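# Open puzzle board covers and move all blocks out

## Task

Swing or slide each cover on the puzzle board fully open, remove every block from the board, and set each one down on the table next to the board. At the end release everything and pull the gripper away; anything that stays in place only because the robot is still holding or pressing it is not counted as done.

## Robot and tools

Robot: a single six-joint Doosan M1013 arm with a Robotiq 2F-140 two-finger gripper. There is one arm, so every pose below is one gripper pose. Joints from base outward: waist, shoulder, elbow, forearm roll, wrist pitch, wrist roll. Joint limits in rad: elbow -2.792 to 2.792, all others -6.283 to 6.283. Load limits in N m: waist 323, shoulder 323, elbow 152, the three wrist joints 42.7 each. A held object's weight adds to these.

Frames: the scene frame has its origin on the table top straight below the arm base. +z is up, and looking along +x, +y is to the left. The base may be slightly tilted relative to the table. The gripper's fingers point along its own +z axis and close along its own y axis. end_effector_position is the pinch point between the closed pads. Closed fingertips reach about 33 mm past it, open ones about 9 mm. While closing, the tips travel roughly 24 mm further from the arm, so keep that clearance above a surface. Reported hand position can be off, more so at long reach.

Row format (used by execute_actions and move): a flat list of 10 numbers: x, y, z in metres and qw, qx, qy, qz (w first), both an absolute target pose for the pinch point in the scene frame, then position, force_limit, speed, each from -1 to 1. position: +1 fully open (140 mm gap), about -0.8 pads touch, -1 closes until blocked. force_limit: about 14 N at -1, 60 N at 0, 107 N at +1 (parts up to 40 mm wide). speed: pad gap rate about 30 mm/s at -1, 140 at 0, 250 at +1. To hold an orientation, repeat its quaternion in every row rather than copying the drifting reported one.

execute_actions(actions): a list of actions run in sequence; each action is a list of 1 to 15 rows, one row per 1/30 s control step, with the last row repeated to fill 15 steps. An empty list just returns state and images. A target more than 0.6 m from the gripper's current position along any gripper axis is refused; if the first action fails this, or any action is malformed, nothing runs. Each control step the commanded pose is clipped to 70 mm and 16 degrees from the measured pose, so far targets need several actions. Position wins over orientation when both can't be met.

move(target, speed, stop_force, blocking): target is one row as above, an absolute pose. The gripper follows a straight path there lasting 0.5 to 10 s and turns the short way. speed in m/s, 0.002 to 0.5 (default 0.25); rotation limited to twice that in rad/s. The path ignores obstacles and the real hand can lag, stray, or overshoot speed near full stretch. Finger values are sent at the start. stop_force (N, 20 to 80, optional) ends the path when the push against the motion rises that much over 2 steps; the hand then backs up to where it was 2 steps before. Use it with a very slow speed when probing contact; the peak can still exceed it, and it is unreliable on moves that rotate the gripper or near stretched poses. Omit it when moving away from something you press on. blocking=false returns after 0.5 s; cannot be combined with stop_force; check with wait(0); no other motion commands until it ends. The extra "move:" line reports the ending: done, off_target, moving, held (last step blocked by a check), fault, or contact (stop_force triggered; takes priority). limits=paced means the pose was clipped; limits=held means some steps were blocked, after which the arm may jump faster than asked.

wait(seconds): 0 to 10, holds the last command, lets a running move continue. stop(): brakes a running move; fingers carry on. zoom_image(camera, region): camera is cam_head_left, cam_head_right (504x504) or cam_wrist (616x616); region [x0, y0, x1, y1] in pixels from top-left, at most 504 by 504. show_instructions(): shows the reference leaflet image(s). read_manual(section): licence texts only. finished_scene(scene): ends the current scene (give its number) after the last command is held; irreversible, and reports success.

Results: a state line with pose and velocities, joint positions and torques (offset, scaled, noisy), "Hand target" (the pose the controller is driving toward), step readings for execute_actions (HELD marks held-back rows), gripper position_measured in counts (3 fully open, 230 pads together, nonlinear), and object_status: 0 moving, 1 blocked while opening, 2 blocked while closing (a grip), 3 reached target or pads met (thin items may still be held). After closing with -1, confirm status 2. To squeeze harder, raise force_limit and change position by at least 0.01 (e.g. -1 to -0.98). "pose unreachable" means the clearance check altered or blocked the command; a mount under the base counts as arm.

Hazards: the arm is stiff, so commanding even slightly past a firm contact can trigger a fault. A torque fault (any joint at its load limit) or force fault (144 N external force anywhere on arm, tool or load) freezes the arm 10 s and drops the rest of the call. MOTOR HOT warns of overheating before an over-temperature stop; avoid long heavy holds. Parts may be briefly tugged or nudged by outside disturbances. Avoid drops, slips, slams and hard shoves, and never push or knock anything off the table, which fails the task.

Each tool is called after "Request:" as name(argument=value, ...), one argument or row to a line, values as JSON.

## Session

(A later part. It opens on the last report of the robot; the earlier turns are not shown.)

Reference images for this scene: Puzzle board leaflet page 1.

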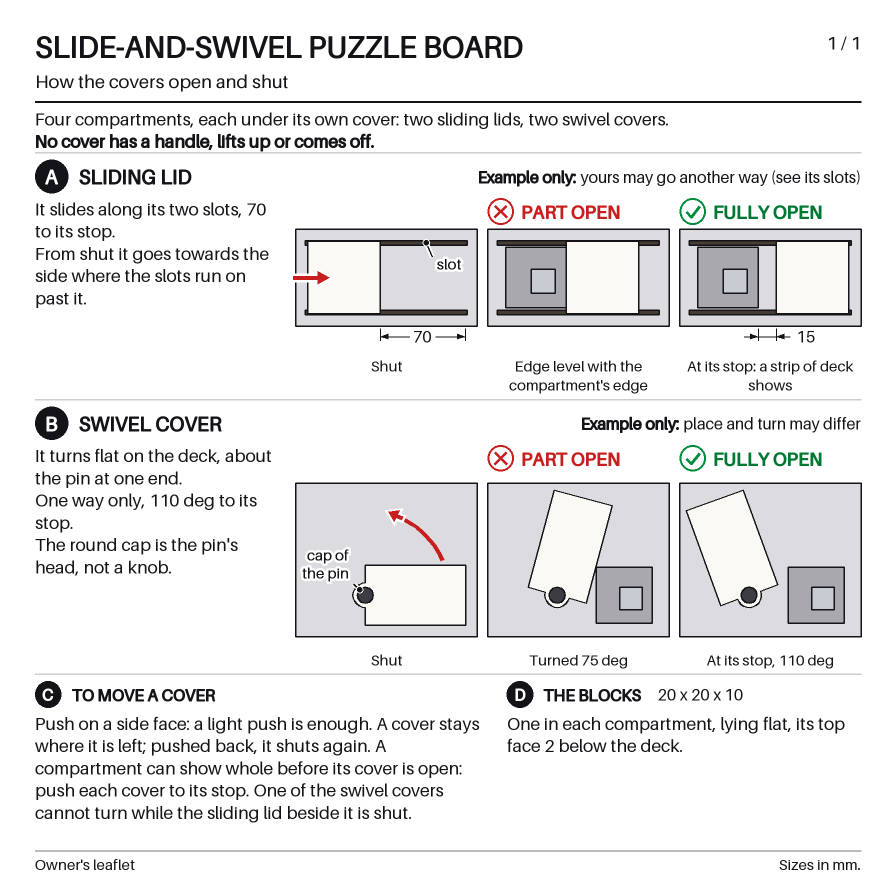

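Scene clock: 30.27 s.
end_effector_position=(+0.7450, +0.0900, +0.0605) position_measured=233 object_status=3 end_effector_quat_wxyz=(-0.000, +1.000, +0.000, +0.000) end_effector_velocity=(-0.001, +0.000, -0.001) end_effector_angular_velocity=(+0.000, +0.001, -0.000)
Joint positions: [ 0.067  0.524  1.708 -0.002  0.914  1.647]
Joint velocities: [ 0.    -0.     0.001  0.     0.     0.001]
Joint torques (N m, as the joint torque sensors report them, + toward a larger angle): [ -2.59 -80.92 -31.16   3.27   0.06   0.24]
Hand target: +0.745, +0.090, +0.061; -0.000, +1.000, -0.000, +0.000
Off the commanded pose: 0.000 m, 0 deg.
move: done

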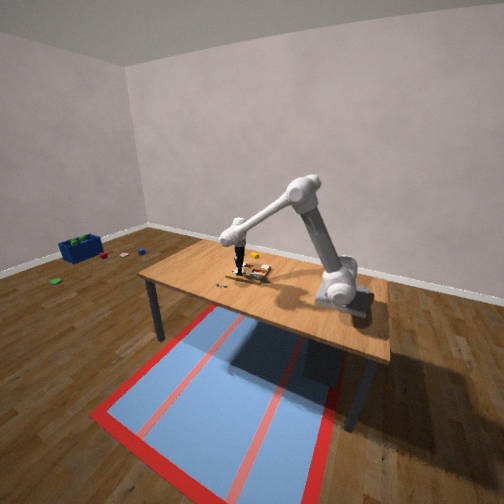

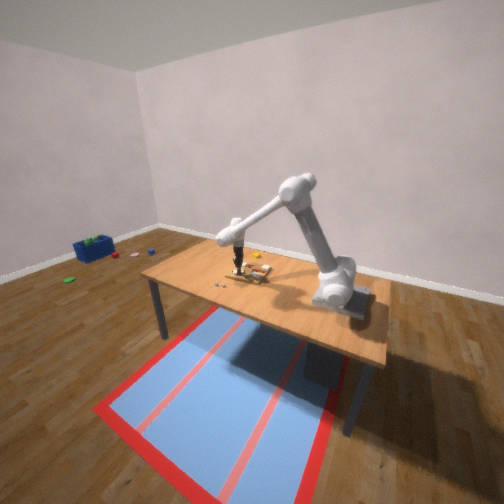

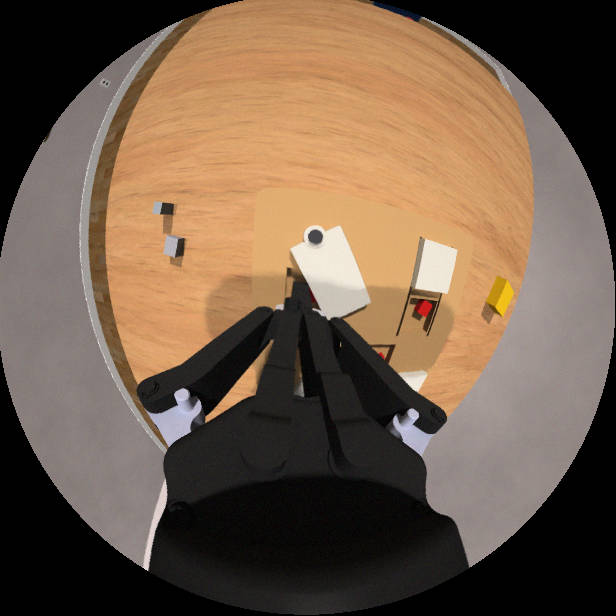

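Request:
move(
  target=[0.745,0.025,0.0605,0,1,0,0,-1,0,0],
  speed=0.04,
)

Request:
move(
  target=[0.785,0.025,0.0605,0,1,0,0,-1,0,0],
  speed=0.03,
)

Scene clock: 33.47 s.
end_effector_position=(+0.7451, +0.0250, +0.0605) position_measured=233 object_status=3 end_effector_quat_wxyz=(-0.000, +1.000, +0.000, +0.000) end_effector_velocity=(-0.000, -0.001, -0.000) end_effector_angular_velocity=(+0.000, +0.001, -0.001)
Joint positions: [-0.02   0.517  1.719 -0.003  0.909  1.561]
Joint velocities: [-0.001 -0.     0.001  0.    -0.     0.   ]
Joint torques (N m, as the joint torque sensors report them, + toward a larger angle): [ -2.3  -80.06 -30.73   3.61   0.16   0.23]
Hand target: +0.745, +0.025, +0.061; -0.000, +1.000, -0.000, +0.000
Off the commanded pose: 0.000 m, 0 deg.
move: done

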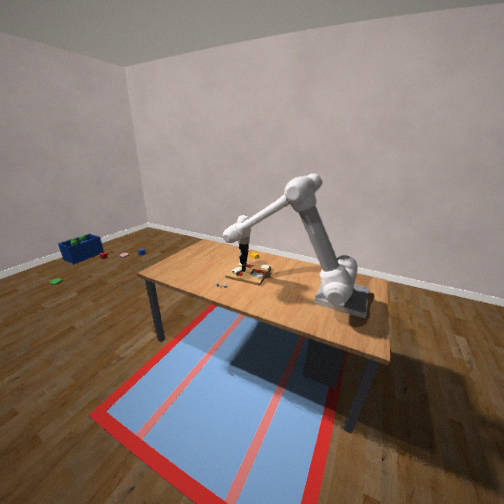

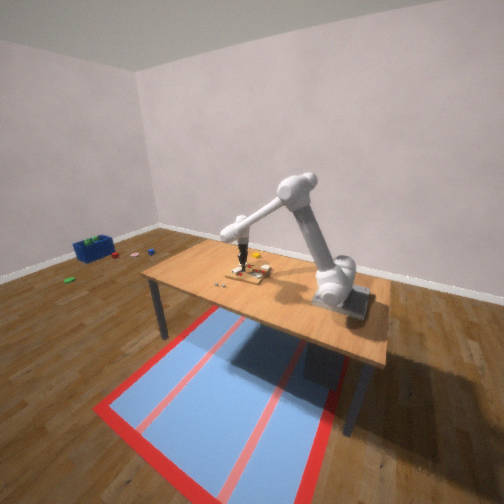

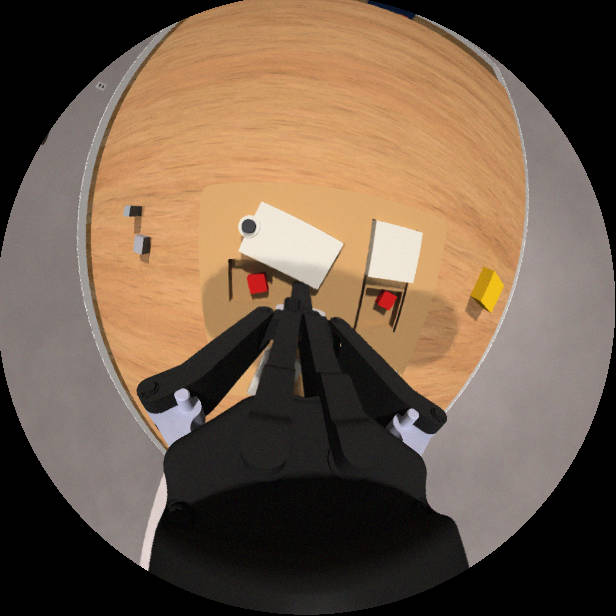

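Scene clock: 35.03 s.
end_effector_position=(+0.7850, +0.0250, +0.0605) position_measured=233 object_status=3 end_effector_quat_wxyz=(+0.000, +1.000, +0.000, -0.000) end_effector_velocity=(-0.000, -0.001, -0.000) end_effector_angular_velocity=(+0.000, +0.000, -0.002)
Joint positions: [-0.019  0.569  1.631 -0.003  0.946  1.561]
Joint velocities: [-0.001 -0.     0.     0.    -0.     0.001]
Joint torques (N m, as the joint torque sensors report them, + toward a larger angle): [ -0.96 -85.89 -32.99   3.71   0.11   0.04]
Hand target: +0.785, +0.025, +0.060; -0.000, +1.000, +0.000, +0.000
Off the commanded pose: 0.000 m, 0 deg.
move: done

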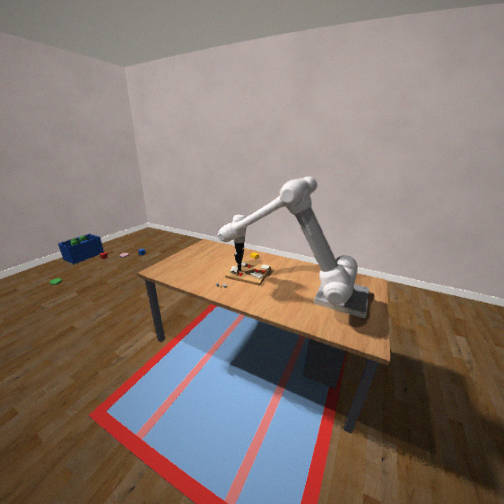

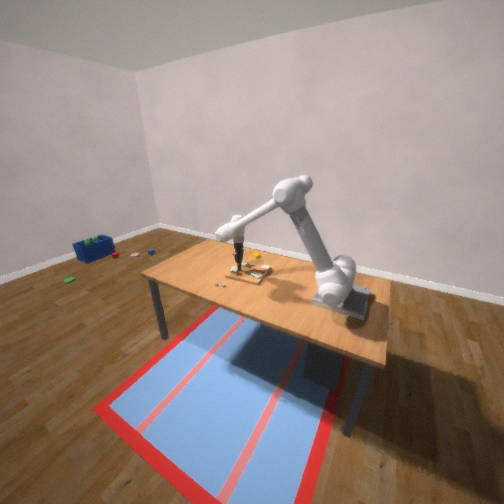

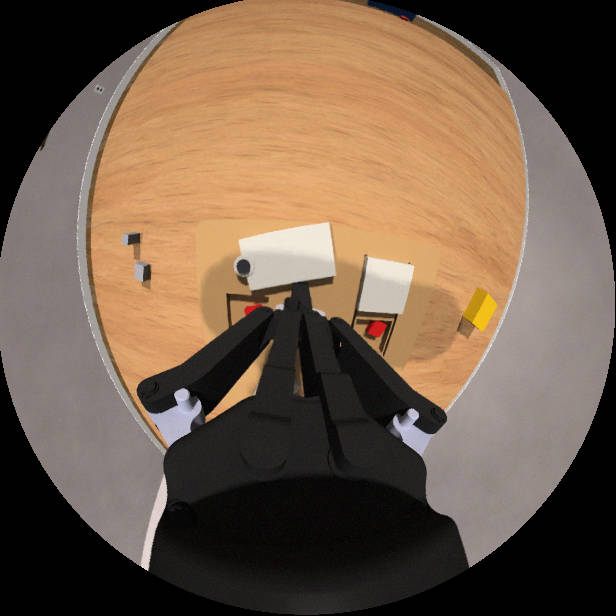

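About 105°.

Request:
move(
  target=[0.792,0.025,0.0605,0,1,0,0,-1,0,0],
  speed=0.01,
)

Request:
move(
  target=[0.70,0.075,0.07,0,1,0,0,-1,0,0],
)

Request:
zoom_image(
  camera="cam_wrist",
  region=[220,150,420,350],
)

Scene clock: 36.13 s.
end_effector_position=(+0.7920, +0.0250, +0.0605) position_measured=233 object_status=3 end_effector_quat_wxyz=(+0.000, +1.000, +0.000, -0.000) end_effector_velocity=(-0.000, -0.000, -0.000) end_effector_angular_velocity=(-0.000, +0.001, +0.000)
Joint positions: [-0.019  0.579  1.615 -0.003  0.953  1.561]
Joint velocities: [-0.    -0.     0.    -0.     0.001 -0.   ]
Joint torques (N m, as the joint torque sensors report them, + toward a larger angle): [ -2.   -87.78 -36.41   3.85  -2.49   0.14]
Hand target: +0.792, +0.025, +0.060; -0.000, +1.000, +0.000, +0.000
Off the commanded pose: 0.000 m, 0 deg.
move: done

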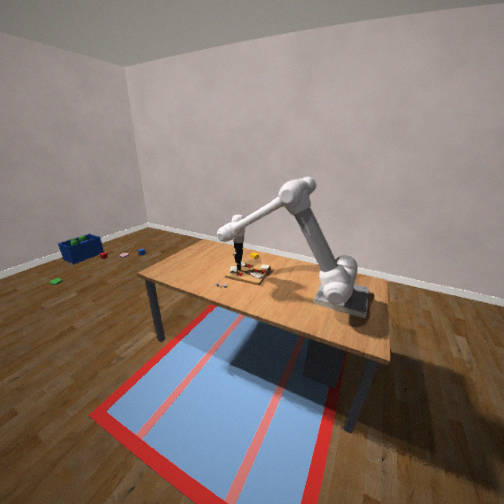

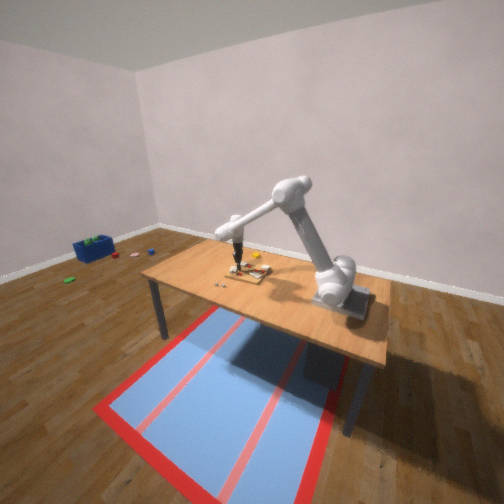

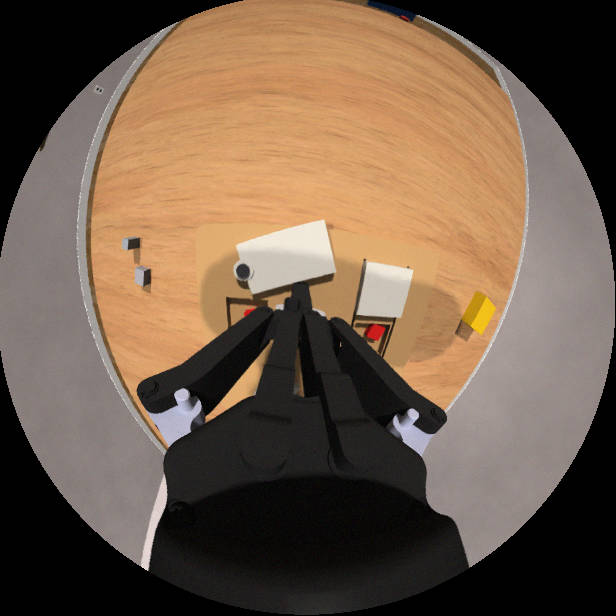

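Scene clock: 36.90 s.
end_effector_position=(+0.7000, +0.0749, +0.0701) position_measured=233 object_status=3 end_effector_quat_wxyz=(+0.000, +1.000, -0.000, -0.000) end_effector_velocity=(+0.000, -0.001, +0.001) end_effector_angular_velocity=(-0.002, -0.001, +0.003)
Joint positions: [ 0.05   0.454  1.802 -0.002  0.89   1.631]
Joint velocities: [-0.    -0.001 -0.001 -0.002  0.001 -0.002]
Joint torques (N m, as the joint torque sensors report them, + toward a larger angle): [ -3.38 -73.67 -29.93   3.53   0.13  -0.13]
Hand target: +0.700, +0.075, +0.070; +0.000, +1.000, -0.000, -0.000
Off the commanded pose: 0.000 m, 0 deg.
move: done

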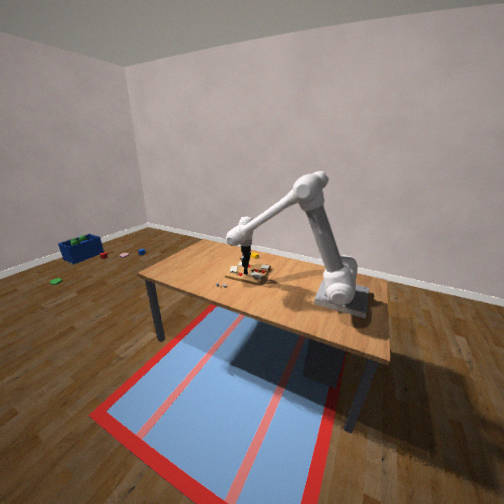

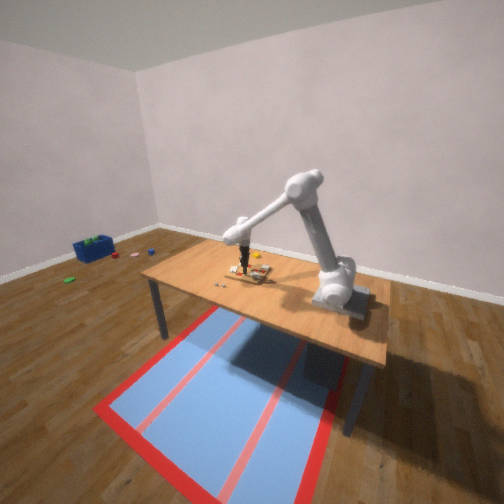

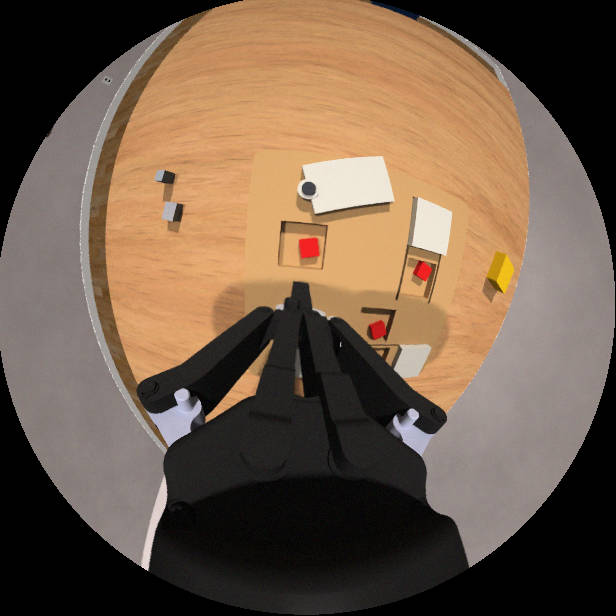

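Region (220, 150, 420, 350) of cam_wrist's 616x616 image, scaled by 2.520, with more detail than that image has.

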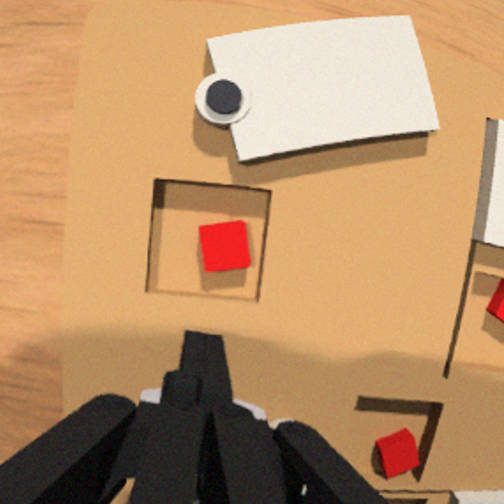

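Request:
move(
  target=[0.752,0.074,0.064,0,0.682,0.731,0,-0.47,0,0],
  speed=0.4,
)

Request:
zoom_image(
  camera="cam_wrist",
  region=[220,200,380,360],
)

Scene clock: 39.53 s.
end_effector_position=(+0.7520, +0.0740, +0.0640) position_measured=188 object_status=3 end_effector_quat_wxyz=(-0.000, +0.682, +0.731, +0.000) end_effector_velocity=(-0.000, -0.000, -0.000) end_effector_angular_velocity=(+0.000, +0.000, -0.002)
Joint positions: [ 0.045  0.527  1.695 -0.002  0.924 -0.015]
Joint velocities: [-0.     0.     0.     0.     0.     0.001]
Joint torques (N m, as the joint torque sensors report them, + toward a larger angle): [ -2.96 -82.   -31.76   3.65   0.13   0.02]
Hand target: +0.752, +0.074, +0.064; -0.000, +0.682, +0.731, +0.000
Off the commanded pose: 0.000 m, 0 deg.
move: done

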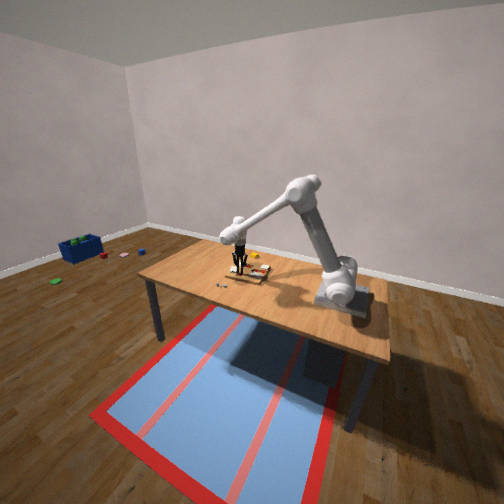

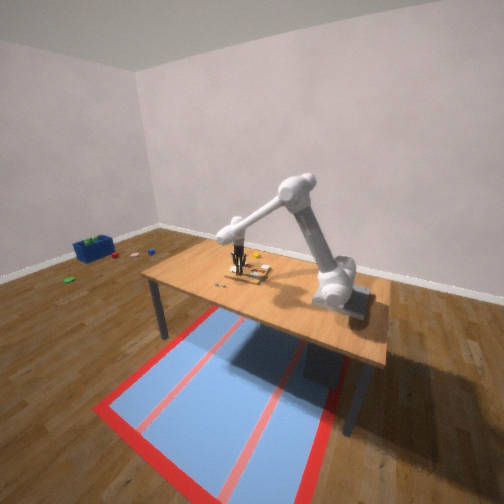

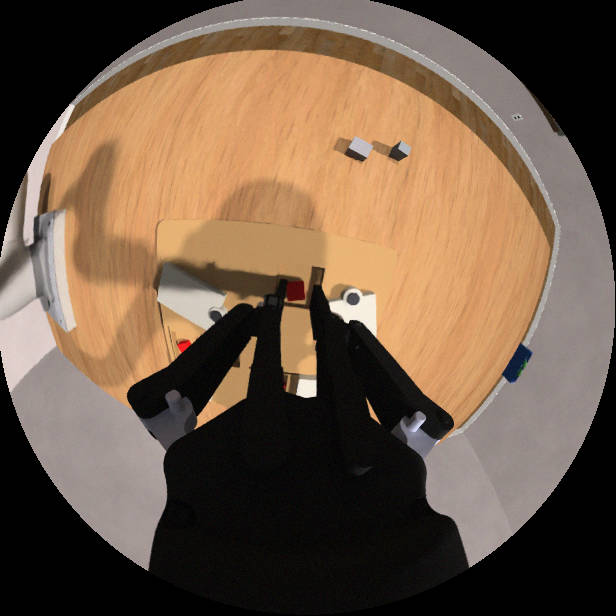

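Region (220, 200, 380, 360) of cam_wrist's 616x616 image, scaled by 3.150, with more detail than that image has.

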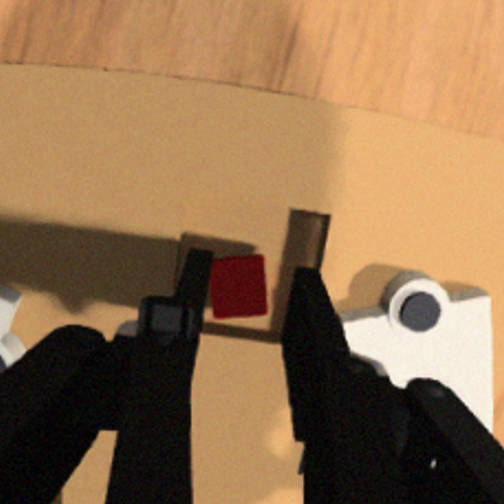

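Request:
move(
  target=[0.7495,0.077,0.058,0,0.682,0.731,0,-0.47,0,0],
  speed=0.03,
)

Request:
move(
  target=[0.7495,0.077,0.047,0,0.682,0.731,0,-0.47,0,0],
  speed=0.005,
  stop_force=20,
)

Request:
zoom_image(
  camera="cam_wrist",
  region=[220,200,380,360],
)

Scene clock: 40.37 s.
end_effector_position=(+0.7495, +0.0770, +0.0580) position_measured=188 object_status=3 end_effector_quat_wxyz=(-0.000, +0.682, +0.731, +0.000) end_effector_velocity=(+0.000, +0.000, +0.000) end_effector_angular_velocity=(-0.000, -0.000, -0.001)
Joint positions: [ 0.049  0.53   1.703 -0.002  0.913 -0.011]
Joint velocities: [ 0.    -0.    -0.001 -0.     0.     0.001]
Joint torques (N m, as the joint torque sensors report them, + toward a larger angle): [ -0.57 -79.81 -31.38   3.54   0.1    0.24]
Hand target: +0.749, +0.077, +0.058; +0.000, +0.682, +0.731, -0.000
Off the commanded pose: 0.000 m, 0 deg.
move: done

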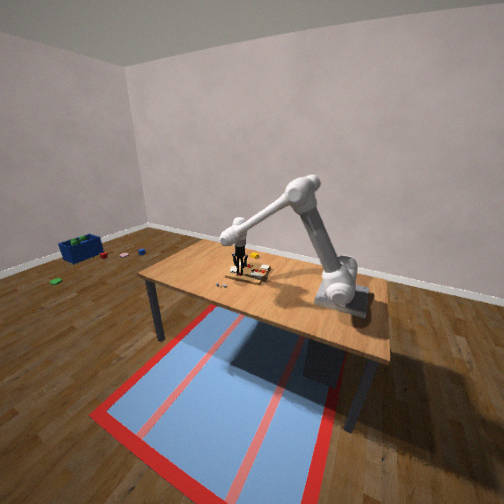

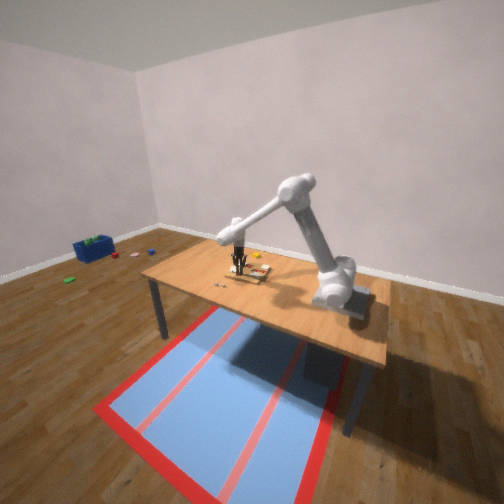

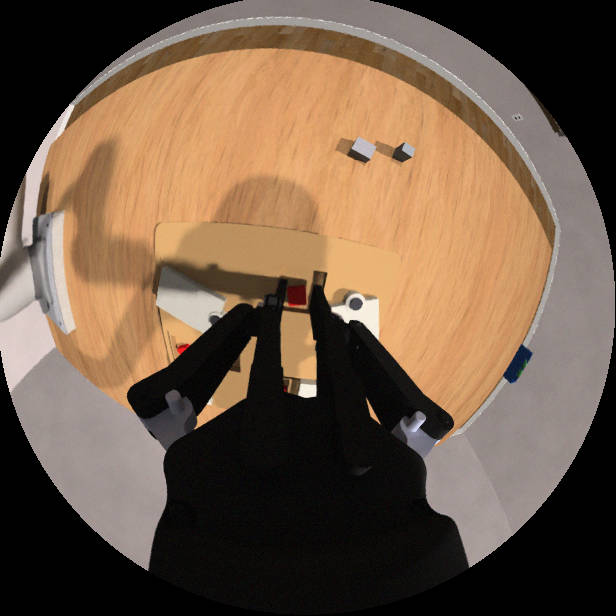

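Scene clock: 42.80 s.
end_effector_position=(+0.7495, +0.0770, +0.0470) position_measured=188 object_status=3 end_effector_quat_wxyz=(-0.000, +0.682, +0.731, -0.000) end_effector_velocity=(+0.001, +0.000, +0.001) end_effector_angular_velocity=(+0.000, -0.002, -0.001)
Joint positions: [ 0.049  0.541  1.709 -0.002  0.895 -0.011]
Joint velocities: [-0.     0.    -0.002  0.    -0.     0.001]
Joint torques (N m, as the joint torque sensors report them, + toward a larger angle): [ -1.85 -83.01 -30.71   3.79   0.3    0.03]
Hand target: +0.749, +0.077, +0.047; +0.000, +0.682, +0.731, -0.000
Off the commanded pose: 0.000 m, 0 deg.
move: done

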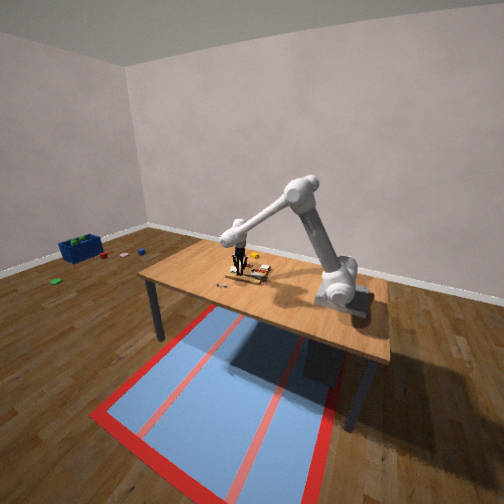

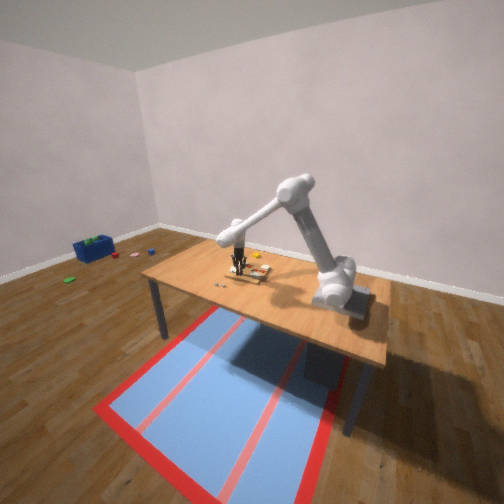

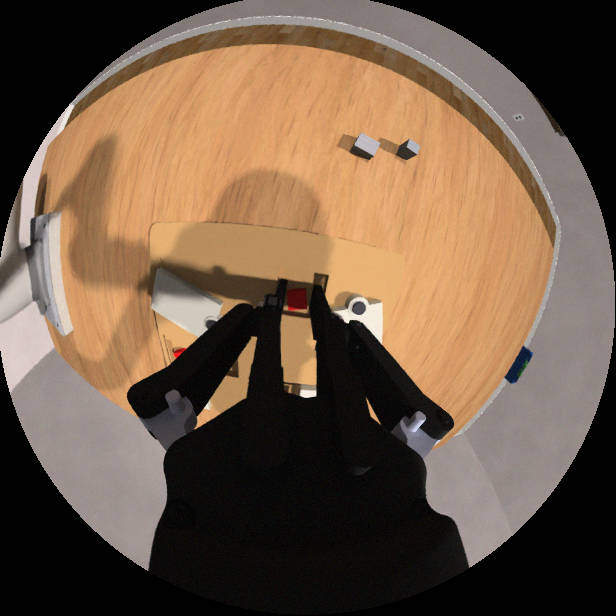

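Region (220, 200, 380, 360) of cam_wrist's 616x616 image, scaled by 3.150, with more detail than that image has.

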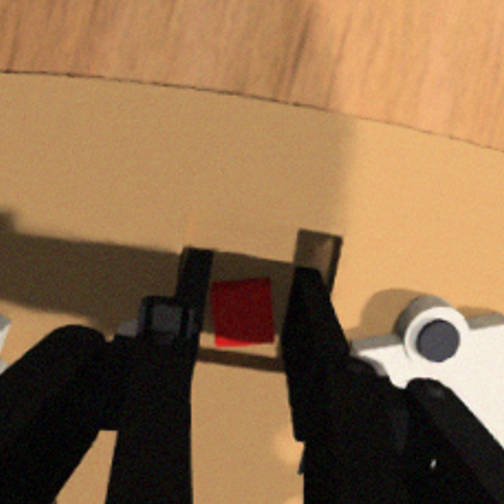

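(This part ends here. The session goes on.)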